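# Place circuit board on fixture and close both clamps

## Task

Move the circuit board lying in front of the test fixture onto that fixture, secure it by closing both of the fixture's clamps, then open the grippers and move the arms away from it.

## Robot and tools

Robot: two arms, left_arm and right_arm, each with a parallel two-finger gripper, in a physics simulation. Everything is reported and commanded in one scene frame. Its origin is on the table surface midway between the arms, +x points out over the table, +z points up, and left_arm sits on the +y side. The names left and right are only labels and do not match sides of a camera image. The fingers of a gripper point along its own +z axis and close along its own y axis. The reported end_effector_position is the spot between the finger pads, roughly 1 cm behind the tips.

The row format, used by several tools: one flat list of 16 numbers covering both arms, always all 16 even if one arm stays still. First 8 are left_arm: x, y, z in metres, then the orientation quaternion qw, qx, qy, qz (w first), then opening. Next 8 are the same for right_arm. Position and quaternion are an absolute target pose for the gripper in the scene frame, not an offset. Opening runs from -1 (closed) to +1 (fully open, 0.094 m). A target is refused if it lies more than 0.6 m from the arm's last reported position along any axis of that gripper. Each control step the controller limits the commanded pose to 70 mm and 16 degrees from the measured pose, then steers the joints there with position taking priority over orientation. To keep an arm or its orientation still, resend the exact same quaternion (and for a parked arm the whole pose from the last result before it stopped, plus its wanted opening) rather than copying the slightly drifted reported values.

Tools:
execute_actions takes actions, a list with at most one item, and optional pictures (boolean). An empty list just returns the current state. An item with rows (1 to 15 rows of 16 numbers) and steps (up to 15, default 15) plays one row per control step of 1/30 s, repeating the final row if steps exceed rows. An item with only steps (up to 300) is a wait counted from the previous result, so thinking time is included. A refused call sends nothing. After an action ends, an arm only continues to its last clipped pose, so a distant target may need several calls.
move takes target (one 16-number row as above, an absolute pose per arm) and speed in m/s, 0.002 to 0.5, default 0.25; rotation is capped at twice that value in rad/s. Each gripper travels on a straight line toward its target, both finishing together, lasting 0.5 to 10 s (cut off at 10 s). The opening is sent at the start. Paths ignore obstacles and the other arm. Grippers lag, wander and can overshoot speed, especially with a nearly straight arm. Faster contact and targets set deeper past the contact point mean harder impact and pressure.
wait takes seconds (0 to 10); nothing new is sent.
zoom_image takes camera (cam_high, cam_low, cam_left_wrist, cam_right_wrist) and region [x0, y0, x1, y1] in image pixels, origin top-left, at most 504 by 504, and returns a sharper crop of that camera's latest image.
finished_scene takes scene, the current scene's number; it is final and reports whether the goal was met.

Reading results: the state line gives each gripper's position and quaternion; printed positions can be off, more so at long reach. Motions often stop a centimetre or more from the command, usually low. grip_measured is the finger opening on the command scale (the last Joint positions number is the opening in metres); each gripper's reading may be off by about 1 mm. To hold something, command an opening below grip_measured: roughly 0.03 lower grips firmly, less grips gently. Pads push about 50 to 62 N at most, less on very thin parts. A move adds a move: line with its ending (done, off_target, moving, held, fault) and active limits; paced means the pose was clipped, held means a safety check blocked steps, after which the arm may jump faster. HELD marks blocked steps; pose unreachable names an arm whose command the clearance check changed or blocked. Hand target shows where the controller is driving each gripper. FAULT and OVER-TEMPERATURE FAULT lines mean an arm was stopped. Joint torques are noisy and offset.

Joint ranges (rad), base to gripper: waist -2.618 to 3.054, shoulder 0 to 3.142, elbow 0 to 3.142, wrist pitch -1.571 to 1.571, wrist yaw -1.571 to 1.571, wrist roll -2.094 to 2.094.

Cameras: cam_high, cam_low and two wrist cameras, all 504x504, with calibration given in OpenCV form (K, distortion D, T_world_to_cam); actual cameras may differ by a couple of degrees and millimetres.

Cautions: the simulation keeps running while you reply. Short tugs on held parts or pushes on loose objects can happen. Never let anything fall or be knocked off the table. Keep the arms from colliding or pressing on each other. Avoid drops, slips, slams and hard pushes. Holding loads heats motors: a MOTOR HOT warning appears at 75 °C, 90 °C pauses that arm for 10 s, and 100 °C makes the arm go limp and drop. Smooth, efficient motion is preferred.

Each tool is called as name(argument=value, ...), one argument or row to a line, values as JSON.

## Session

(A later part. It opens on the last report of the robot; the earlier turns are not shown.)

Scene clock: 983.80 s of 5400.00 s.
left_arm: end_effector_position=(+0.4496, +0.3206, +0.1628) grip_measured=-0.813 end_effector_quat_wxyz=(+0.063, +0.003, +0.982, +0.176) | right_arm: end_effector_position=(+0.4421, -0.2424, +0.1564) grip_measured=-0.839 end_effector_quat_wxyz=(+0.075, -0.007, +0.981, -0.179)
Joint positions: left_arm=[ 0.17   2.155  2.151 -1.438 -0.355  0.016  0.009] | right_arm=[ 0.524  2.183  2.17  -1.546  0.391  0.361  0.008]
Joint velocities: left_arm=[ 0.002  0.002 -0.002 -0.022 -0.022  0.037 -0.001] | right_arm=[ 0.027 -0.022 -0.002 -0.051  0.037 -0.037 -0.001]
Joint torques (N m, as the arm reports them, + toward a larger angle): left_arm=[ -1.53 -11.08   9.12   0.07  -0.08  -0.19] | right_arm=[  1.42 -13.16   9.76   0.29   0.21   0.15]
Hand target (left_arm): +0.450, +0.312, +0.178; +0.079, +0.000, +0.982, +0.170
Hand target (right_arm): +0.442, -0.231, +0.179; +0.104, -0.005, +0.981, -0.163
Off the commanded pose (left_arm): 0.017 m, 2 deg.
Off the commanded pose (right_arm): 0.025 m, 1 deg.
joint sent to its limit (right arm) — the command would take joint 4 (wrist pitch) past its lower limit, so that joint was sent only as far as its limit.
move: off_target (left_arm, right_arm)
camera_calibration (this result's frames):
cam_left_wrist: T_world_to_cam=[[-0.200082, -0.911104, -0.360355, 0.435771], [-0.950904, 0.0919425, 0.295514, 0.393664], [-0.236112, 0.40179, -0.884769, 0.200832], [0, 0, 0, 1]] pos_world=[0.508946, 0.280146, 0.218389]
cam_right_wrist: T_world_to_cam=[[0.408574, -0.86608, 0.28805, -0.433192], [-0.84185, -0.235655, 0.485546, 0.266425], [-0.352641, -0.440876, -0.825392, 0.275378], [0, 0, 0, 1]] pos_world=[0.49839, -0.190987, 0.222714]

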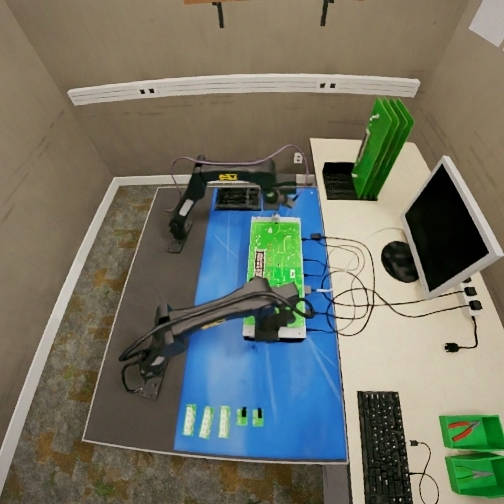

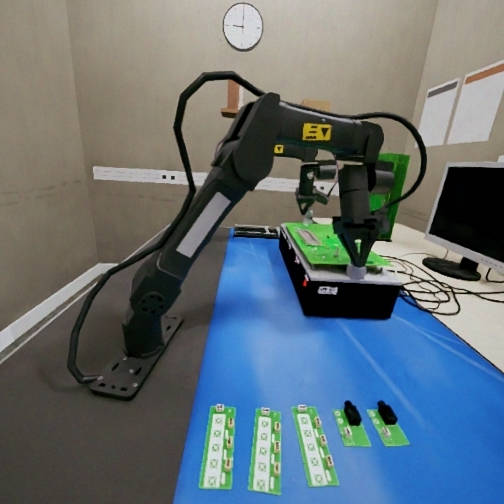

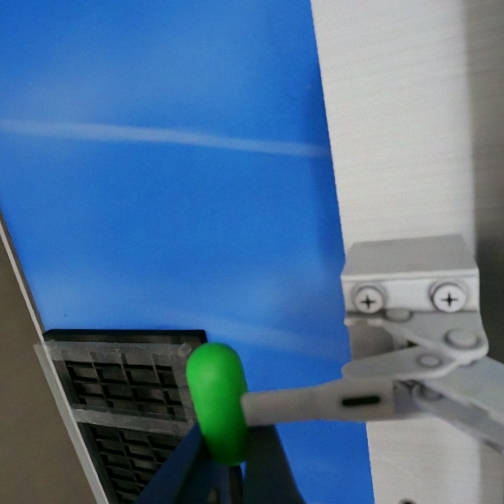

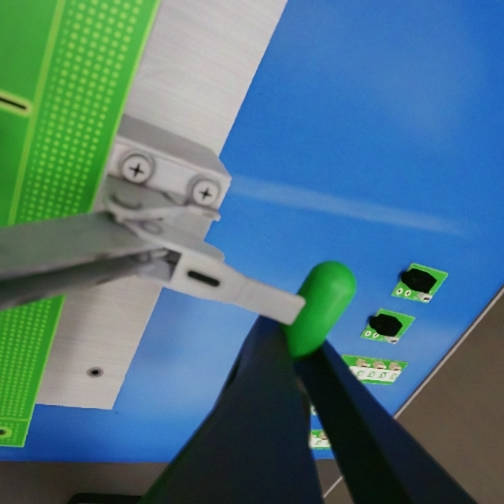

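move(
  target=[0.45,0.30,0.2,0.08,0,0.97,0.25,-0.9,0.442,-0.22,0.2,0.1,0,0.97,-0.25,-0.87],
  speed=0.04,
)

move(
  target=[0.45,0.278,0.205,0.08,0,0.95,0.32,-0.9,0.442,-0.198,0.205,0.1,0,0.95,-0.32,-0.87],
  speed=0.04,
)

Scene clock: 989.83 s of 5400.00 s.
left_arm: end_effector_position=(+0.4495, +0.3150, +0.1751) grip_measured=-0.813 end_effector_quat_wxyz=(+0.054, +0.004, +0.964, +0.261) | right_arm: end_effector_position=(+0.4429, -0.2389, +0.1661) grip_measured=-0.838 end_effector_quat_wxyz=(+0.108, -0.020, +0.962, -0.252)
Joint positions: left_arm=[ 0.091  2.205  2.233 -1.528 -0.536 -0.063  0.009] | right_arm=[ 0.593  2.192  2.17  -1.563  0.555  0.41   0.008]
Joint velocities: left_arm=[-0.007  0.012 -0.017 -0.037 -0.007 -0.007  0.   ] | right_arm=[-0.017 -0.002 -0.002 -0.022  0.081 -0.007  0.001]
Joint torques (N m, as the arm reports them, + toward a larger angle): left_arm=[ -2.54 -12.68   9.49   0.07  -0.18  -0.21] | right_arm=[  2.32 -15.59   9.25   0.4    0.28   0.16]
Hand target (left_arm): +0.450, +0.300, +0.199; +0.086, +0.002, +0.965, +0.248
Hand target (right_arm): +0.441, -0.221, +0.199; +0.156, -0.017, +0.961, -0.226
Off the commanded pose (left_arm): 0.029 m, 3 deg.
Off the commanded pose (right_arm): 0.039 m, 2 deg.
joint sent to its limit (left arm) — the command would take joint 4 (wrist pitch) past its lower limit, so that joint was sent only as far as its limit.
joint sent to its limit (right arm) — the command would take joint 4 (wrist pitch) past its lower limit, so that joint was sent only as far as its limit.
After step 90, 0.90 s passed at rest.
move: off_target (left_arm, right_arm)
camera_calibration (this result's frames):
cam_left_wrist: T_world_to_cam=[[-0.197277, -0.837556, -0.509491, 0.436808], [-0.946787, 0.0279546, 0.320644, 0.404367], [-0.254315, 0.545636, -0.798502, 0.161738], [0, 0, 0, 1]] pos_world=[0.510154, 0.266298, 0.22204]
cam_right_wrist: T_world_to_cam=[[0.407, -0.800104, 0.440664, -0.442221], [-0.866388, -0.185326, 0.46371, 0.289778], [-0.28935, -0.570516, -0.768627, 0.216783], [0, 0, 0, 1]] pos_world=[0.493771, -0.176441, 0.227123]

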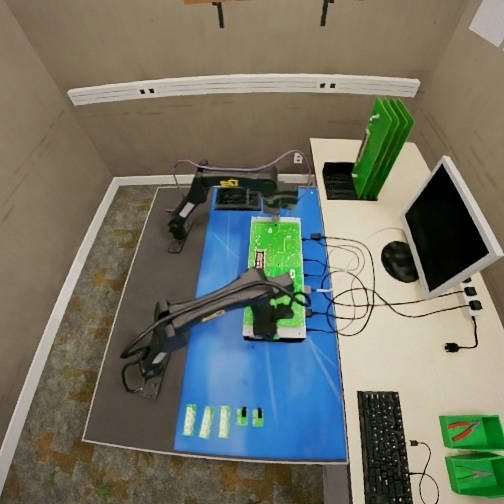

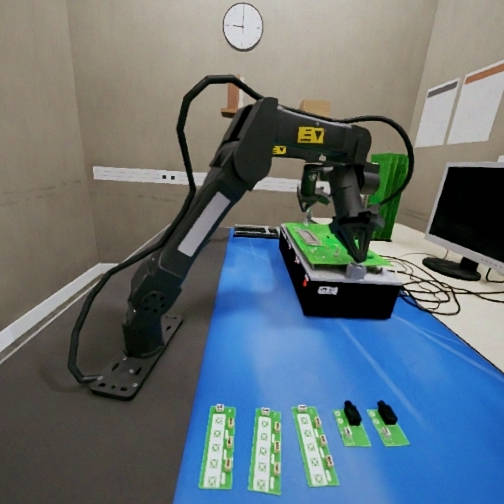

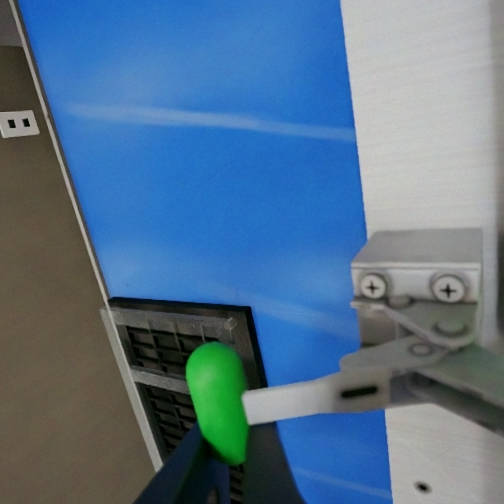

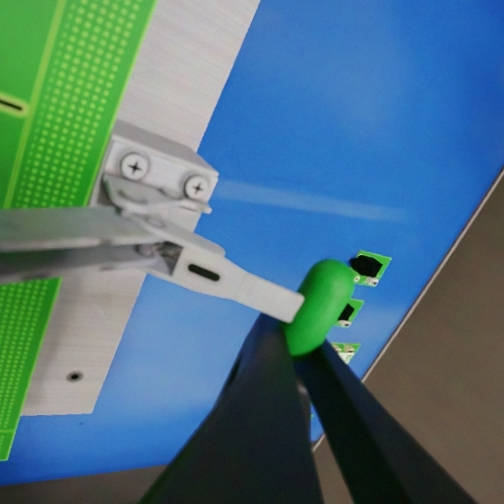

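Scene clock: 991.87 s of 5400.00 s.
left_arm: end_effector_position=(+0.4500, +0.3039, +0.1868) grip_measured=-0.814 end_effector_quat_wxyz=(+0.069, +0.007, +0.938, +0.339) | right_arm: end_effector_position=(+0.4444, -0.2297, +0.1780) grip_measured=-0.838 end_effector_quat_wxyz=(+0.150, -0.032, +0.938, -0.311)
Joint positions: left_arm=[ 0.008  2.216  2.228 -1.555 -0.706 -0.15   0.009] | right_arm=[ 0.663  2.194  2.157 -1.563  0.705  0.459  0.008]
Joint velocities: left_arm=[-0.002  0.002 -0.017 -0.037 -0.037 -0.037  0.001] | right_arm=[ 0.007 -0.012  0.002 -0.037  0.037  0.037 -0.001]
Joint torques (N m, as the arm reports them, + toward a larger angle): left_arm=[ -4.75 -13.23   7.34   0.16  -0.09  -0.26] | right_arm=[  3.74 -13.82  10.33   0.38   0.23   0.16]
Hand target (left_arm): +0.450, +0.279, +0.204; +0.104, +0.010, +0.943, +0.316
Hand target (right_arm): +0.441, -0.199, +0.204; +0.195, -0.038, +0.940, -0.277
Off the commanded pose (left_arm): 0.032 m, 3 deg.
Off the commanded pose (right_arm): 0.042 m, 7 deg.
joint sent to its limit (left arm) — the command would take joint 4 (wrist pitch) past its lower limit, so that joint was sent only as far as its limit.
joint sent to its limit (right arm) — the command would take joint 4 (wrist pitch) past its lower limit, so that joint was sent only as far as its limit.
move: off_target (left_arm, right_arm)
camera_calibration (this result's frames):
cam_left_wrist: T_world_to_cam=[[-0.182555, -0.742151, -0.644892, 0.423201], [-0.95606, -0.0190406, 0.292552, 0.425074], [-0.229397, 0.669963, -0.706065, 0.110987], [0, 0, 0, 1]] pos_world=[0.509114, 0.247815, 0.226927]
cam_right_wrist: T_world_to_cam=[[0.390893, -0.722341, 0.570462, -0.438807], [-0.896719, -0.159074, 0.413025, 0.315766], [-0.207599, -0.672993, -0.709918, 0.161307], [0, 0, 0, 1]] pos_world=[0.488167, -0.15818, 0.234418]

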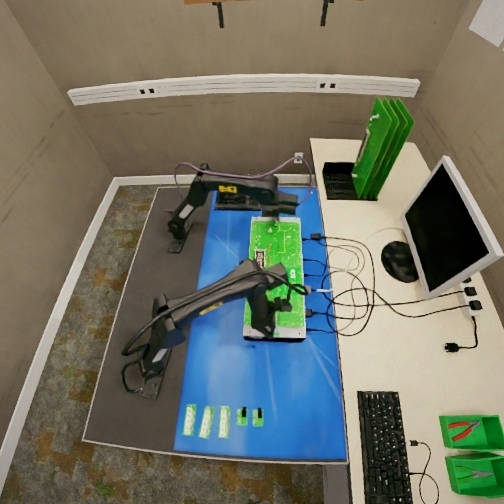

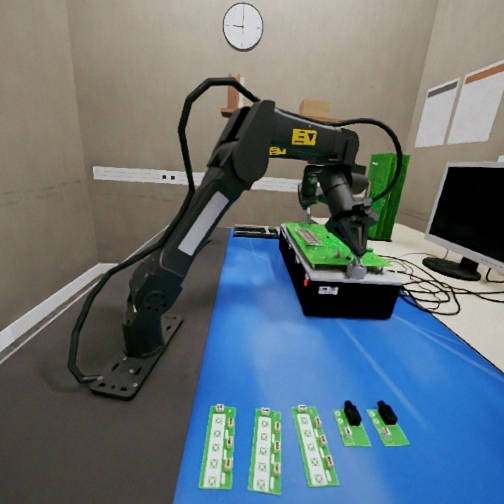

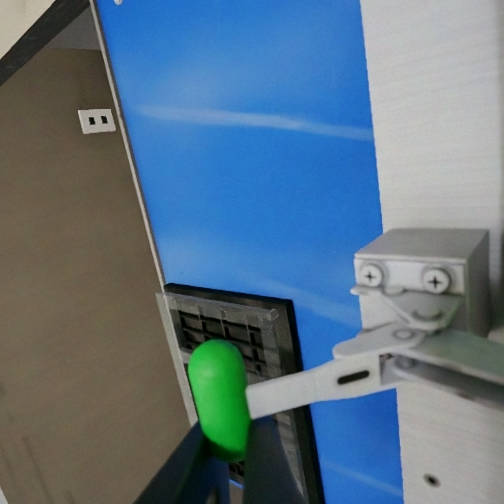

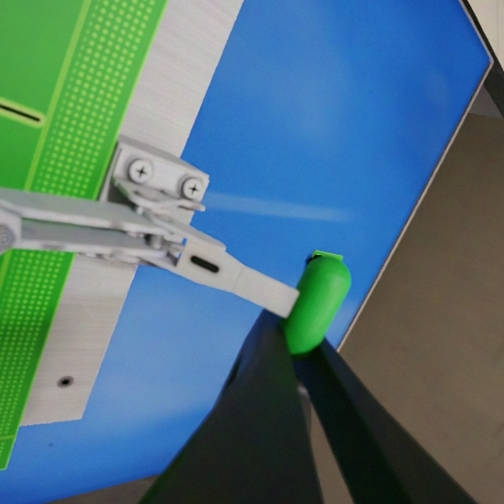

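move(
  target=[0.45,0.304,0.187,0.08,0,0.94,0.32,-0.3,0.444,-0.23,0.178,0.12,0,0.94,-0.31,-0.3],
)

move(
  target=[0.45,0.32,0.235,0.12,0,0.97,0.2,-0.3,0.444,-0.245,0.235,0.12,0,0.97,-0.2,-0.3],
  speed=0.1,
)

move(
  target=[0.45,0.36,0.23,0.13,0,0.99,0,-1,0.444,-0.285,0.23,0.13,0,0.99,0,-1],
  speed=0.15,
)

move(
  target=[0.45,0.36,0.185,0.1,0,0.995,0,-1,0.444,-0.285,0.185,0.1,0,0.995,0,-1],
  speed=0.15,
)

move(
  target=[0.45,0.26,0.19,0.1,0,0.995,0,-1,0.444,-0.185,0.19,0.1,0,0.995,0,-1],
  speed=0.05,
)

Scene clock: 1000.97 s of 5400.00 s.
left_arm: end_effector_position=(+0.4490, +0.3006, +0.1781) grip_measured=-0.302 end_effector_quat_wxyz=(+0.062, +0.009, +0.943, +0.326) | right_arm: end_effector_position=(+0.4433, -0.2286, +0.1755) grip_measured=-0.302 end_effector_quat_wxyz=(+0.148, -0.021, +0.941, -0.302)
Joint positions: left_arm=[ 0.01   2.216  2.207 -1.541 -0.676 -0.146  0.033] | right_arm=[ 0.66   2.194  2.156 -1.562  0.686  0.479  0.033]
Joint velocities: left_arm=[ 0.007  0.002 -0.012  0.051  0.007  0.051  0.001] | right_arm=[ 0.012  0.002 -0.032  0.037  0.007 -0.007  0.001]
Joint torques (N m, as the arm reports them, + toward a larger angle): left_arm=[  0.94 -12.82   4.77   0.37  -0.4    0.01] | right_arm=[ -0.48 -11.5    6.38   0.38   0.38   0.14]
Hand target (left_arm): +0.450, +0.304, +0.187; +0.080, -0.000, +0.944, +0.322
Hand target (right_arm): +0.444, -0.230, +0.178; +0.151, -0.012, +0.942, -0.299
Off the commanded pose (left_arm): 0.010 m, 2 deg.
Off the commanded pose (right_arm): 0.003 m, 4 deg.
joint sent to its limit (right arm) — the command would take joint 4 (wrist pitch) past its lower limit, so that joint was sent only as far as its limit.
After step 90, 5.37 s passed at rest.
move: off_target (right_arm)
camera_calibration (this result's frames):
cam_left_wrist: T_world_to_cam=[[-0.193609, -0.759653, -0.620841, 0.420978], [-0.951583, -0.00859736, 0.30727, 0.41886], [-0.238756, 0.650272, -0.721208, 0.119673], [0, 0, 0, 1]] pos_world=[0.508658, 0.245578, 0.218966]
cam_right_wrist: T_world_to_cam=[[0.376168, -0.742128, 0.554747, -0.431414], [-0.900356, -0.151416, 0.407961, 0.320244], [-0.218762, -0.652932, -0.725137, 0.172295], [0, 0, 0, 1]] pos_world=[0.488309, -0.159177, 0.233616]

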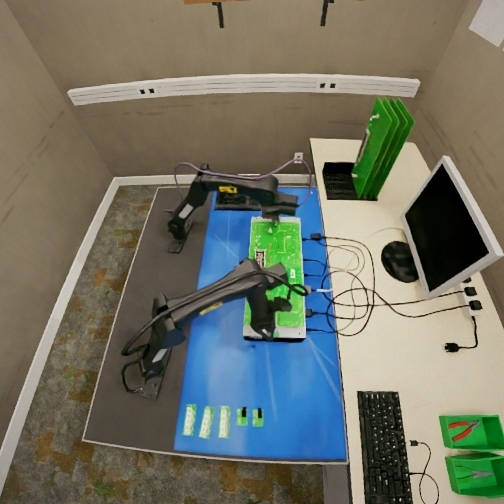

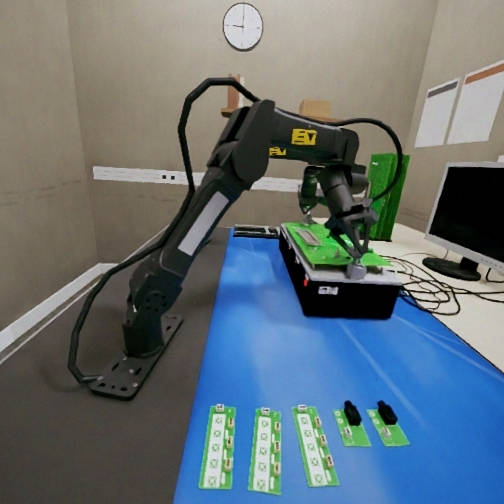

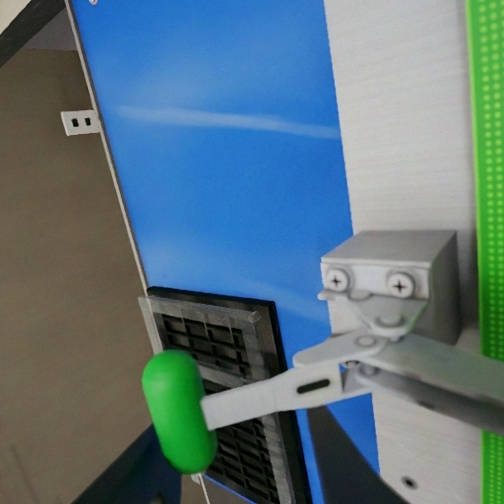

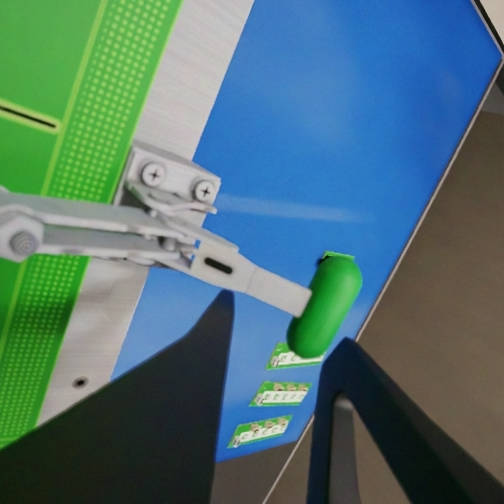

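Scene clock: 1002.77 s of 5400.00 s.
left_arm: end_effector_position=(+0.4498, +0.3200, +0.2236) grip_measured=-0.301 end_effector_quat_wxyz=(+0.111, +0.002, +0.973, +0.204) | right_arm: end_effector_position=(+0.4422, -0.2443, +0.2183) grip_measured=-0.302 end_effector_quat_wxyz=(+0.156, -0.018, +0.968, -0.197)
Joint positions: left_arm=[ 0.145  2.133  2.34  -1.554 -0.417  0.014  0.033] | right_arm=[ 0.556  2.08   2.223 -1.562  0.486  0.336  0.033]
Joint velocities: left_arm=[-0.007  0.012  0.007 -0.007  0.051  0.066 -0.   ] | right_arm=[-0.017 -0.022  0.007 -0.051 -0.066 -0.037  0.   ]
Joint torques (N m, as the arm reports them, + toward a larger angle): left_arm=[  0.2  -11.13   7.25   0.52  -0.27  -0.01] | right_arm=[ -0.6  -11.56   8.37   0.71   0.26  -0.05]
Hand target (left_arm): +0.450, +0.320, +0.235; +0.126, +0.001, +0.971, +0.202
Hand target (right_arm): +0.444, -0.246, +0.234; +0.176, -0.012, +0.967, -0.185
Off the commanded pose (left_arm): 0.011 m, 1 deg.
Off the commanded pose (right_arm): 0.017 m, 5 deg.
joint sent to its limit (left arm) — the command would take joint 4 (wrist pitch) past its lower limit, so that joint was sent only as far as its limit.
joint sent to its limit (right arm) — the command would take joint 4 (wrist pitch) past its lower limit, so that joint was sent only as far as its limit.
move: off_target (left_arm, right_arm)
camera_calibration (this result's frames):
cam_left_wrist: T_world_to_cam=[[-0.172248, -0.886118, -0.430263, 0.452297], [-0.974178, 0.0885101, 0.207709, 0.407198], [-0.145972, 0.45493, -0.878482, 0.196013], [0, 0, 0, 1]] pos_world=[0.503203, 0.275575, 0.282222]
cam_right_wrist: T_world_to_cam=[[0.396168, -0.833445, 0.385253, -0.460504], [-0.896462, -0.260389, 0.358543, 0.281871], [-0.198511, -0.487408, -0.85031, 0.251626], [0, 0, 0, 1]] pos_world=[0.485074, -0.187765, 0.290308]

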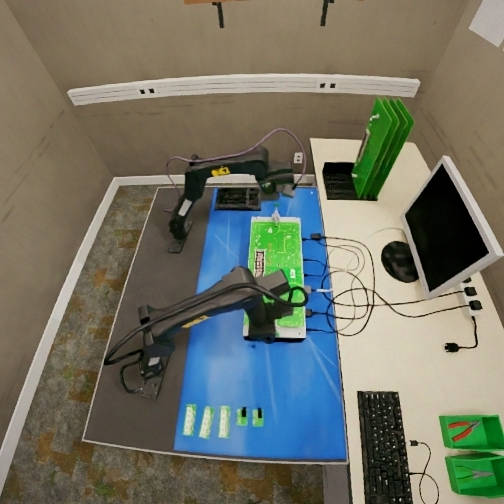

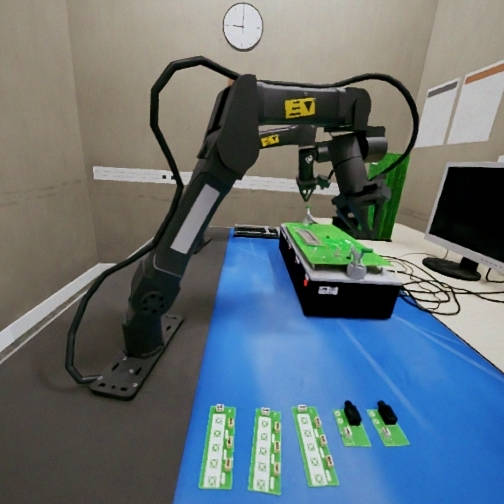

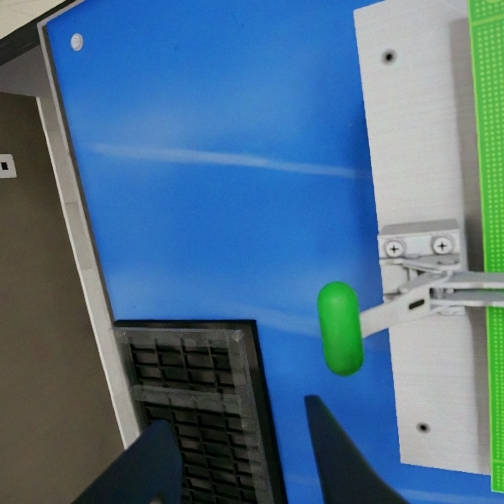

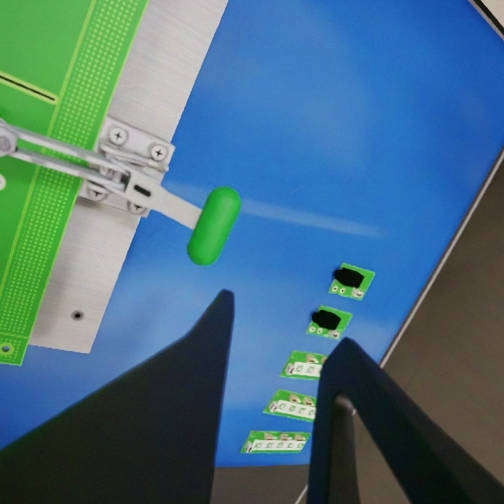

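Scene clock: 1004.67 s of 5400.00 s.
left_arm: end_effector_position=(+0.4466, +0.3610, +0.2234) grip_measured=-0.982 end_effector_quat_wxyz=(+0.139, -0.004, +0.990, +0.007) | right_arm: end_effector_position=(+0.4466, -0.2864, +0.2180) grip_measured=-0.998 end_effector_quat_wxyz=(+0.114, +0.005, +0.993, -0.008)
Joint positions: left_arm=[ 0.419  2.133  2.391 -1.554  0.049  0.222  0.001] | right_arm=[ 0.279  2.034  2.223 -1.536  0.047  0.137  0.   ]
Joint velocities: left_arm=[ 0.012 -0.012 -0.007  0.037  0.007  0.037  0.   ] | right_arm=[-0.017 -0.002  0.007 -0.066 -0.066 -0.022 -0.001]
Joint torques (N m, as the arm reports them, + toward a larger angle): left_arm=[ 0.2  -9.73  7.44  0.6   0.14 -0.01] | right_arm=[ -0.6  -11.52   6.55   0.8   -0.09  -0.14]
Hand target (left_arm): +0.449, +0.360, +0.229; +0.149, +0.000, +0.989, +0.004
Hand target (right_arm): +0.444, -0.286, +0.229; +0.125, +0.002, +0.992, -0.000
Off the commanded pose (left_arm): 0.008 m, 1 deg.
Off the commanded pose (right_arm): 0.012 m, 2 deg.
joint sent to its limit (left arm) — the command would take joint 4 (wrist pitch) past its lower limit, so that joint was sent only as far as its limit.
move: off_target (right_arm)
camera_calibration (this result's frames):
cam_left_wrist: T_world_to_cam=[[-0.200882, -0.977281, -0.0675925, 0.452649], [-0.97588, 0.193619, 0.10085, 0.387155], [-0.0854715, 0.086221, -0.992603, 0.308241], [0, 0, 0, 1]] pos_world=[0.495091, 0.340828, 0.297512]
cam_right_wrist: T_world_to_cam=[[0.412272, -0.910993, 0.0110788, -0.445132], [-0.867364, -0.388749, 0.31073, 0.23561], [-0.278766, -0.137715, -0.950434, 0.389505], [0, 0, 0, 1]] pos_world=[0.496456, -0.260279, 0.301919]

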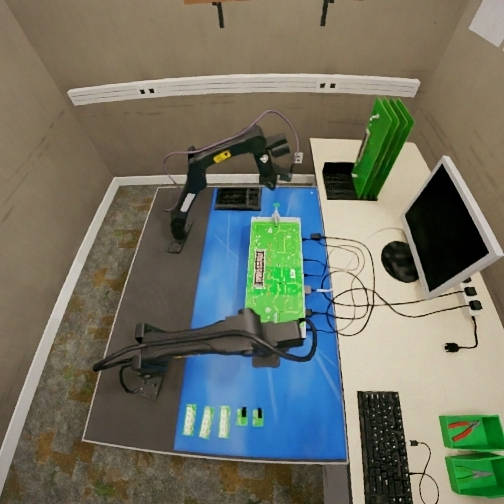

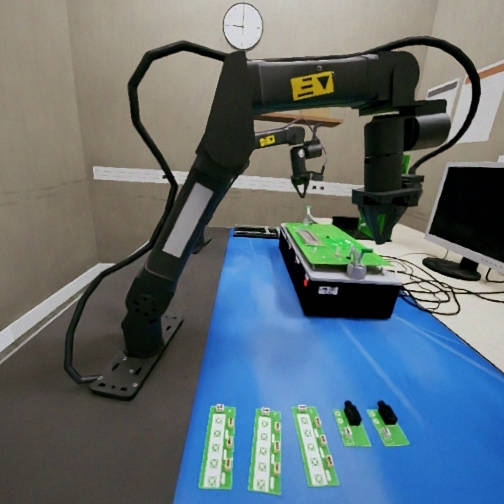

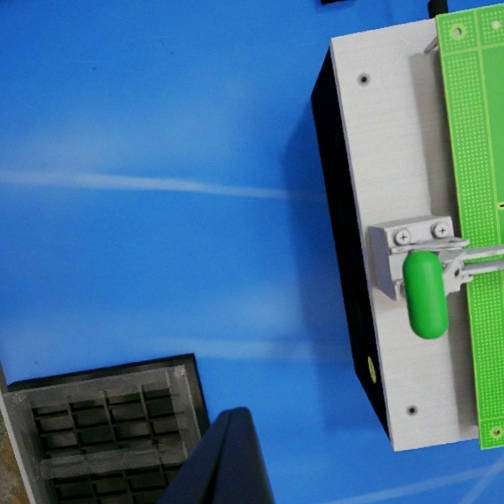

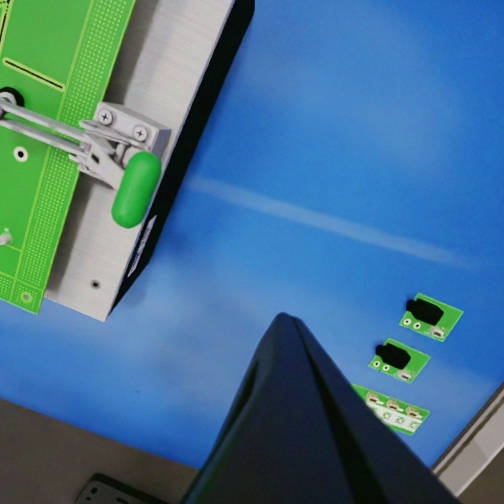

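Scene clock: 1005.70 s of 5400.00 s.
left_arm: end_effector_position=(+0.4486, +0.3614, +0.1942) grip_measured=-0.982 end_effector_quat_wxyz=(+0.110, -0.005, +0.994, +0.001) | right_arm: end_effector_position=(+0.4459, -0.2850, +0.1805) grip_measured=-0.998 end_effector_quat_wxyz=(+0.094, +0.002, +0.996, -0.007)
Joint positions: left_arm=[ 0.419  2.159  2.32  -1.516  0.049  0.222  0.001] | right_arm=[ 0.279  2.015  2.046 -1.418  0.038  0.133  0.   ]
Joint velocities: left_arm=[-0.002  0.002 -0.007  0.007 -0.037 -0.037 -0.002] | right_arm=[0.012 0.007 0.007 0.022 0.095 0.081 0.   ]
Joint torques (N m, as the arm reports them, + toward a larger angle): left_arm=[-0.27 -9.36  4.92  0.54  0.03 -0.01] | right_arm=[ -0.38 -11.47   5.11   0.81  -0.11  -0.06]
Hand target (left_arm): +0.450, +0.360, +0.185; +0.100, +0.000, +0.995, -0.001
Hand target (right_arm): +0.444, -0.285, +0.185; +0.100, -0.000, +0.995, -0.000
Off the commanded pose (left_arm): 0.009 m, 1 deg.
Off the commanded pose (right_arm): 0.005 m, 1 deg.
move: done
camera_calibration (this result's frames):
cam_left_wrist: T_world_to_cam=[[-0.204045, -0.978042, -0.0424168, 0.448357], [-0.96855, 0.195383, 0.154063, 0.377707], [-0.142393, 0.0725186, -0.98715, 0.30882], [0, 0, 0, 1]] pos_world=[0.501287, 0.34232, 0.265678]
cam_right_wrist: T_world_to_cam=[[0.417009, -0.908865, -0.0082601, -0.441085], [-0.851814, -0.39397, 0.345255, 0.232552], [-0.317044, -0.136938, -0.938473, 0.369007], [0, 0, 0, 1]] pos_world=[0.499019, -0.258737, 0.26237]

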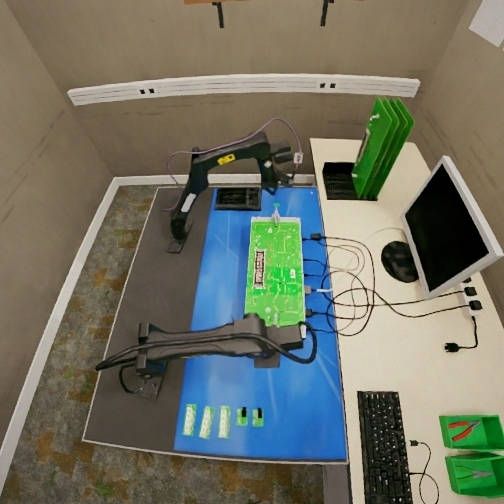

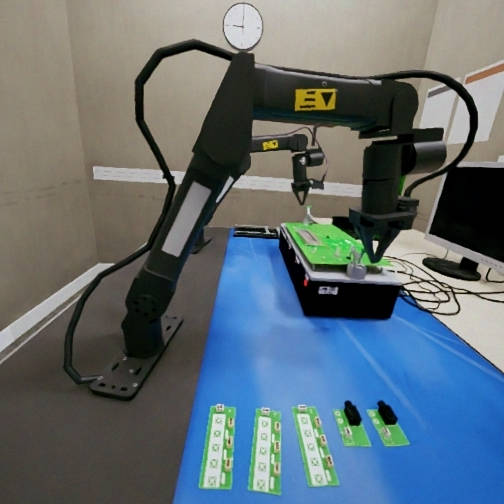

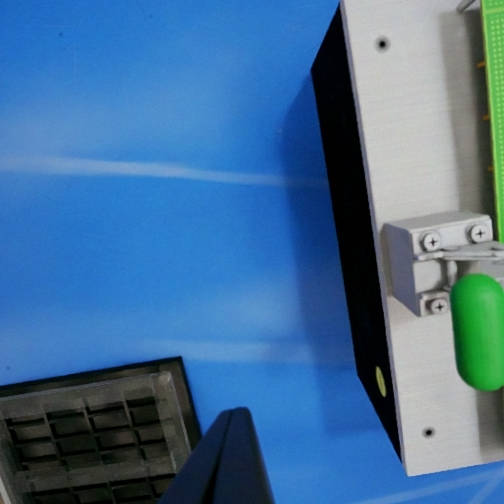

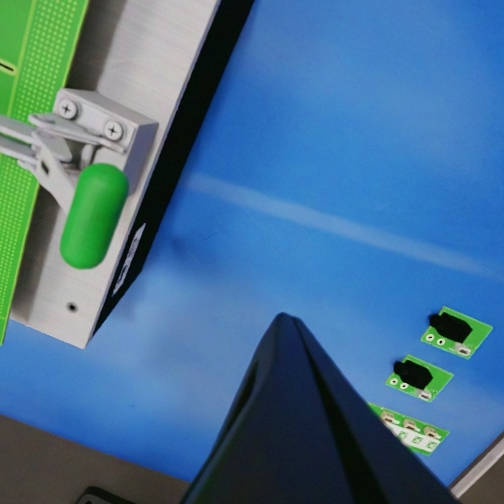

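Scene clock: 1008.07 s of 5400.00 s.
left_arm: end_effector_position=(+0.4526, +0.3101, +0.1882) grip_measured=-0.983 end_effector_quat_wxyz=(+0.095, -0.028, +0.992, +0.078) | right_arm: end_effector_position=(+0.4413, -0.1874, +0.1842) grip_measured=-0.999 end_effector_quat_wxyz=(+0.094, -0.006, +0.996, -0.009)
Joint positions: left_arm=[ 0.224  2.145  2.269 -1.5   -0.153 -0.     0.001] | right_arm=[ 0.52   2.135  2.247 -1.513  0.084  0.355  0.   ]
Joint velocities: left_arm=[-0.002 -0.012 -0.017 -0.022 -0.051 -0.007 -0.   ] | right_arm=[-0.002  0.007  0.007  0.007 -0.007  0.022 -0.   ]
Joint torques (N m, as the arm reports them, + toward a larger angle): left_arm=[ -5.13 -11.29   5.85   0.35   1.52  -0.1 ] | right_arm=[-0.2  -9.93  8.32  0.74 -0.05  0.14]
Hand target (left_arm): +0.450, +0.262, +0.192; +0.098, +0.000, +0.995, +0.003
Hand target (right_arm): +0.446, -0.184, +0.190; +0.102, -0.000, +0.995, +0.000
Off the commanded pose (left_arm): 0.050 m, 10 deg.
Off the commanded pose (right_arm): 0.007 m, 1 deg.
move: off_target (left_arm)
camera_calibration (this result's frames):
cam_left_wrist: T_world_to_cam=[[-0.144787, -0.972536, -0.18224, 0.396527], [-0.972726, 0.106171, 0.206231, 0.412267], [-0.181219, 0.207129, -0.961383, 0.278213], [0, 0, 0, 1]] pos_world=[0.508852, 0.28424, 0.25471]
cam_right_wrist: T_world_to_cam=[[0.430796, -0.902446, -0.0023947, -0.35643], [-0.845622, -0.404594, 0.348177, 0.260503], [-0.31518, -0.147968, -0.937426, 0.381265], [0, 0, 0, 1]] pos_world=[0.494003, -0.159846, 0.265853]

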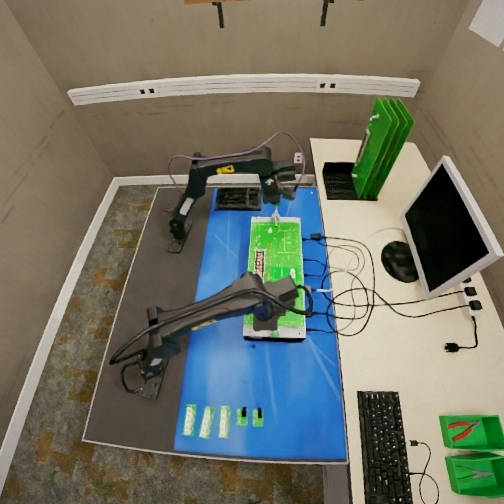

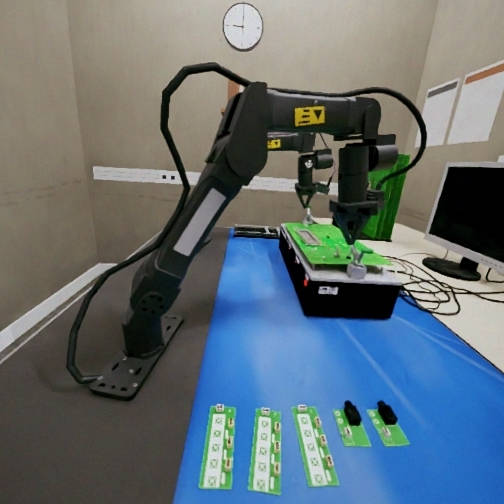

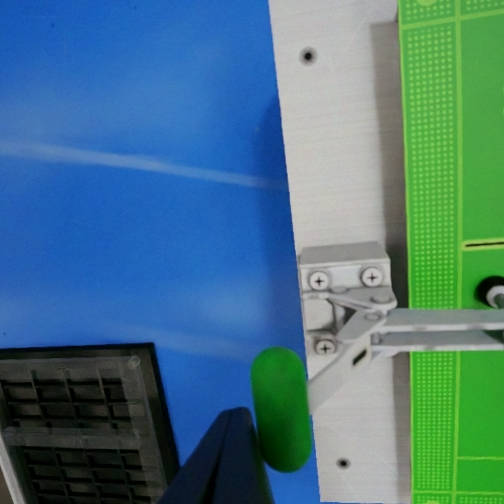

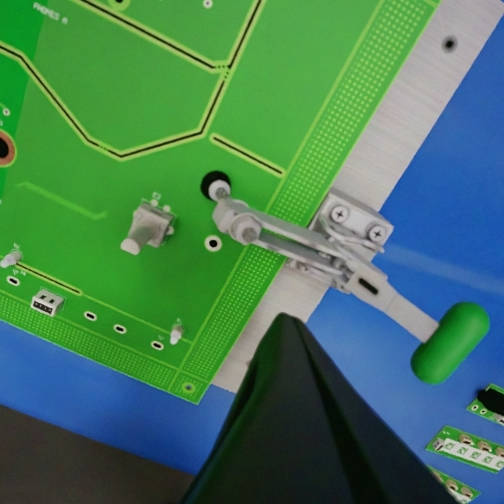

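move(
  target=[0.45,0.22,0.215,0.1,0,0.995,0,-1,0.444,-0.29,0.2,0.1,0,0.995,0,-1],
  speed=0.1,
)

Scene clock: 1020.90 s of 5400.00 s.
left_arm: end_effector_position=(+0.4534, +0.2225, +0.2046) grip_measured=-0.983 end_effector_quat_wxyz=(+0.114, +0.003, +0.994, +0.004) | right_arm: end_effector_position=(+0.4465, -0.2919, +0.1960) grip_measured=-0.999 end_effector_quat_wxyz=(+0.094, +0.005, +0.996, -0.006)
Joint positions: left_arm=[ 0.077  2.145  2.341 -1.541 -0.03  -0.097  0.001] | right_arm=[ 0.261  2.038  2.145 -1.493  0.035  0.122  0.   ]
Joint velocities: left_arm=[-0.007 -0.012 -0.002 -0.022 -0.037 -0.022  0.   ] | right_arm=[-0.017 -0.002 -0.007 -0.007 -0.037 -0.095  0.001]
Joint torques (N m, as the arm reports them, + toward a larger angle): left_arm=[ -0.47 -10.61   7.44   0.4    0.08  -0.1 ] | right_arm=[ -0.16 -11.76   4.7    0.84  -0.11  -0.04]
Hand target (left_arm): +0.452, +0.220, +0.215; +0.122, +0.000, +0.993, -0.002
Hand target (right_arm): +0.443, -0.291, +0.200; +0.097, +0.000, +0.995, +0.000
Off the commanded pose (left_arm): 0.011 m, 2 deg.
Off the commanded pose (right_arm): 0.005 m, 1 deg.
joint sent to its limit (left arm) — the command would take joint 4 (wrist pitch) past its lower limit, so that joint was sent only as far as its limit.
After step 90, 8.33 s passed at rest.
move: off_target (left_arm)
camera_calibration (this result's frames):
cam_left_wrist: T_world_to_cam=[[-0.217473, -0.974721, -0.0512342, 0.321009], [-0.966732, 0.207855, 0.149086, 0.405288], [-0.134668, 0.0819519, -0.987496, 0.324388], [0, 0, 0, 1]] pos_world=[0.5053, 0.202069, 0.276356]
cam_right_wrist: T_world_to_cam=[[0.411495, -0.911363, -0.00948954, -0.445514], [-0.854119, -0.38924, 0.344925, 0.227402], [-0.318045, -0.13383, -0.938582, 0.384179], [0, 0, 0, 1]] pos_world=[0.499742, -0.266097, 0.27792]

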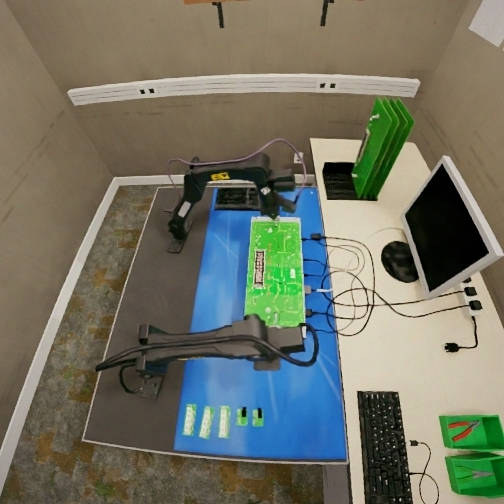

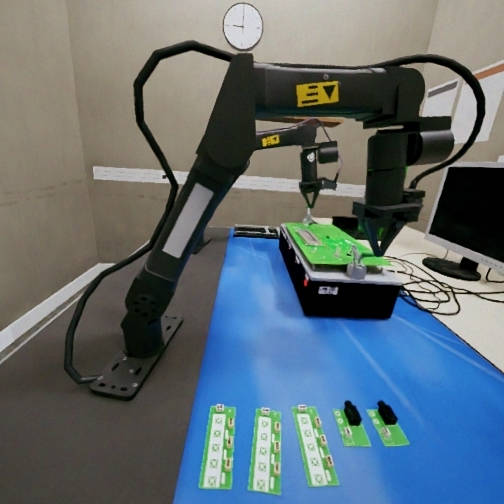

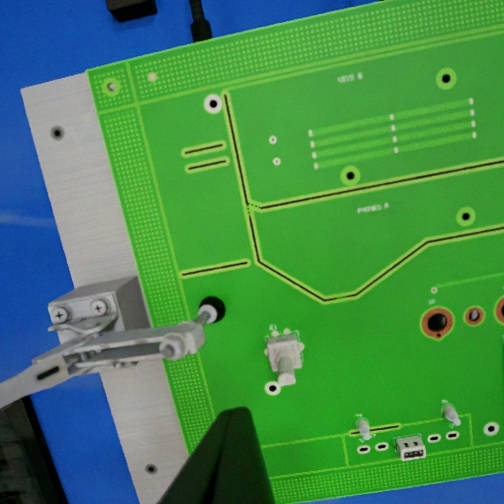

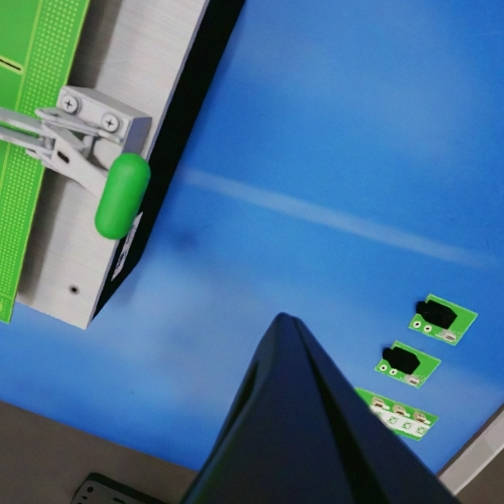

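move(
  target=[0.45,0.26,0.24,0.14,0,0.99,0,-1,0.444,-0.29,0.172,0.1,0,0.995,0,-1],
  speed=0.15,
)

move(
  target=[0.45,0.365,0.235,0.14,0,0.99,0,-1,0.444,-0.17,0.175,0.1,0,0.995,0,-1],
  speed=0.06,
)

Scene clock: 1026.90 s of 5400.00 s.
left_arm: end_effector_position=(+0.4521, +0.2614, +0.2281) grip_measured=-0.983 end_effector_quat_wxyz=(+0.142, -0.005, +0.990, +0.004) | right_arm: end_effector_position=(+0.4466, -0.2917, +0.1675) grip_measured=-0.999 end_effector_quat_wxyz=(+0.094, +0.004, +0.996, -0.006)
Joint positions: left_arm=[ 0.171  2.099  2.354 -1.542 -0.013 -0.019  0.001] | right_arm=[ 0.261  1.999  1.97  -1.357  0.034  0.12   0.   ]
Joint velocities: left_arm=[ 0.002 -0.007 -0.007 -0.095 -0.081  0.022 -0.001] | right_arm=[ 0.007 -0.017 -0.007  0.007 -0.037  0.007 -0.001]
Joint torques (N m, as the arm reports them, + toward a larger angle): left_arm=[  0.1  -10.6    7.26   0.49   0.08   0.05] | right_arm=[ -0.09 -11.64   5.07   0.84  -0.09  -0.04]
Hand target (left_arm): +0.449, +0.260, +0.240; +0.152, -0.000, +0.988, +0.001
Hand target (right_arm): +0.444, -0.290, +0.172; +0.100, +0.000, +0.995, -0.000
Off the commanded pose (left_arm): 0.012 m, 1 deg.
Off the commanded pose (right_arm): 0.005 m, 1 deg.
joint sent to its limit (left arm) — the command would take joint 4 (wrist pitch) past its lower limit, so that joint was sent only as far as its limit.
After step 90, 2.00 s passed at rest.
move: off_target (left_arm)
camera_calibration (this result's frames):
cam_left_wrist: T_world_to_cam=[[-0.200024, -0.977784, -0.062677, 0.355391], [-0.976548, 0.193753, 0.0938862, 0.413177], [-0.0796566, 0.0799866, -0.993608, 0.321229], [0, 0, 0, 1]] pos_world=[0.500162, 0.241748, 0.302659]
cam_right_wrist: T_world_to_cam=[[0.413737, -0.910341, -0.0100677, -0.446259], [-0.853235, -0.391592, 0.34445, 0.236471], [-0.317509, -0.133921, -0.938751, 0.357284], [0, 0, 0, 1]] pos_world=[0.49984, -0.2658, 0.249455]

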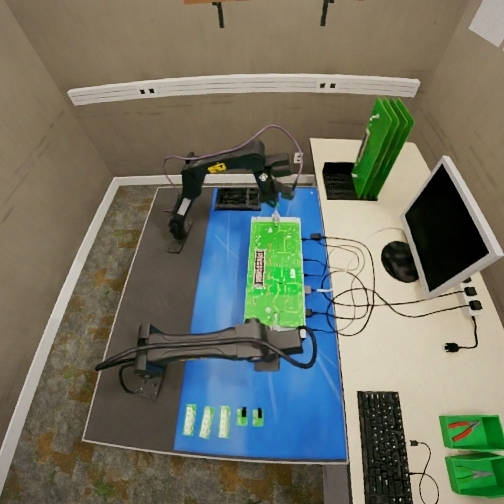

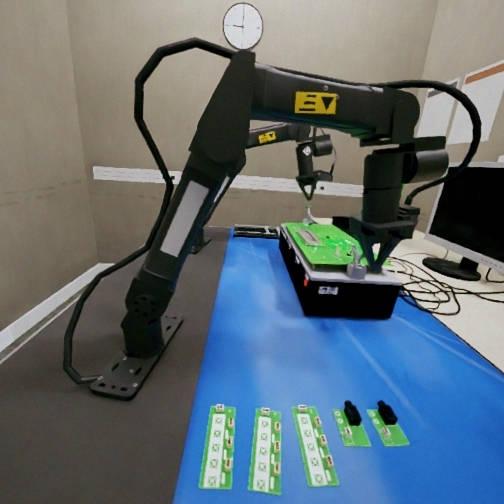

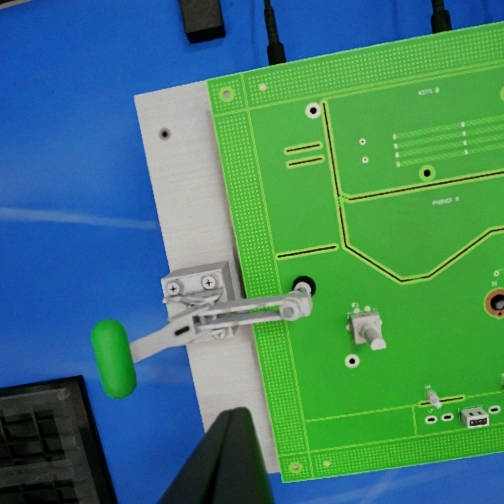

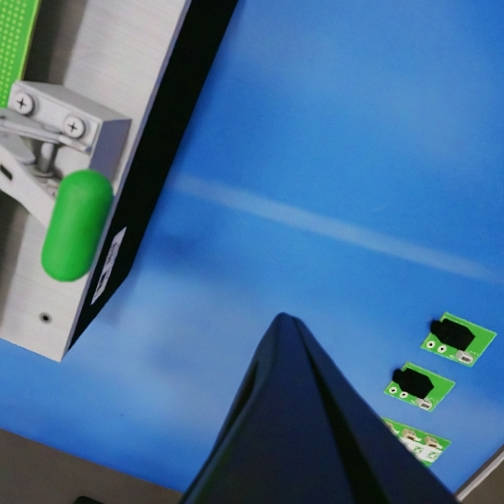

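Scene clock: 1029.27 s of 5400.00 s.
left_arm: end_effector_position=(+0.4450, +0.3650, +0.2406) grip_measured=-0.983 end_effector_quat_wxyz=(+0.164, -0.004, +0.986, +0.011) | right_arm: end_effector_position=(+0.4411, -0.2314, +0.1793) grip_measured=-0.999 end_effector_quat_wxyz=(+0.097, +0.035, +0.991, -0.083)
Joint positions: left_arm=[ 0.432  2.099  2.396 -1.543  0.058  0.231  0.001] | right_arm=[ 0.483  2.106  2.17  -1.512  0.226  0.394  0.   ]
Joint velocities: left_arm=[-0.012 -0.002  0.012  0.007 -0.022  0.037 -0.   ] | right_arm=[-0.007  0.002  0.012 -0.022  0.007  0.051 -0.   ]
Joint torques (N m, as the arm reports them, + toward a larger angle): left_arm=[ 0.66 -7.56  7.67  0.6   0.16 -0.03] | right_arm=[ 4.14 -8.53  8.69  1.18 -1.37 -0.04]
Hand target (left_arm): +0.448, +0.365, +0.235; +0.157, -0.001, +0.988, +0.004
Hand target (right_arm): +0.441, -0.173, +0.178; +0.101, -0.002, +0.995, -0.003
Off the commanded pose (left_arm): 0.008 m, 3 deg.
Off the commanded pose (right_arm): 0.062 m, 10 deg.
joint sent to its limit (left arm) — the command would take joint 4 (wrist pitch) past its lower limit, so that joint was sent only as far as its limit.
move: off_target (left_arm, right_arm)
camera_calibration (this result's frames):
cam_left_wrist: T_world_to_cam=[[-0.196104, -0.976927, -0.0845971, 0.459226], [-0.979966, 0.192189, 0.0522482, 0.397087], [-0.0347841, 0.0931484, -0.995044, 0.300407], [0, 0, 0, 1]] pos_world=[0.489637, 0.344332, 0.317021]
cam_right_wrist: T_world_to_cam=[[0.341966, -0.930646, 0.130216, -0.387129], [-0.881673, -0.269806, 0.387113, 0.284368], [-0.325132, -0.247188, -0.912791, 0.347112], [0, 0, 0, 1]] pos_world=[0.495962, -0.197754, 0.257169]

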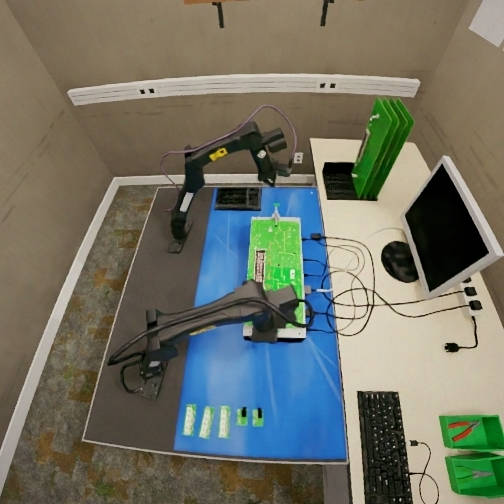

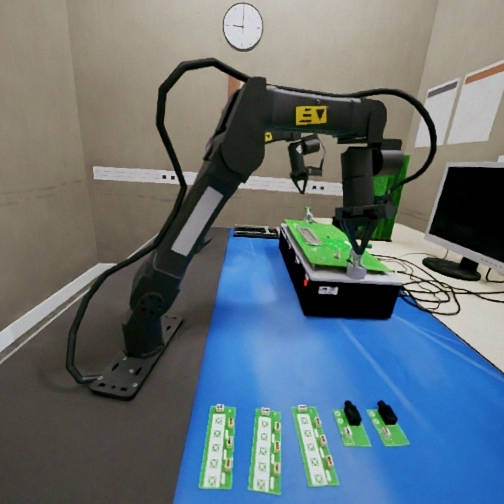

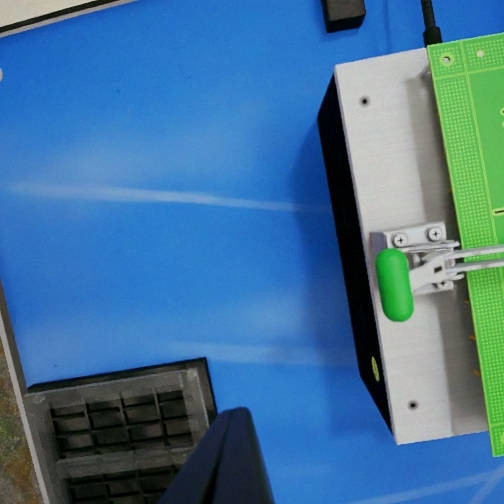

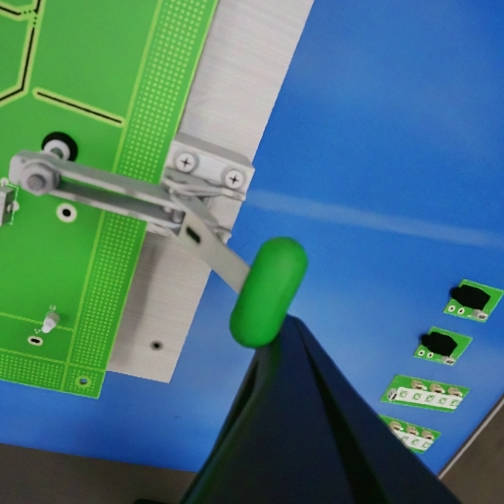

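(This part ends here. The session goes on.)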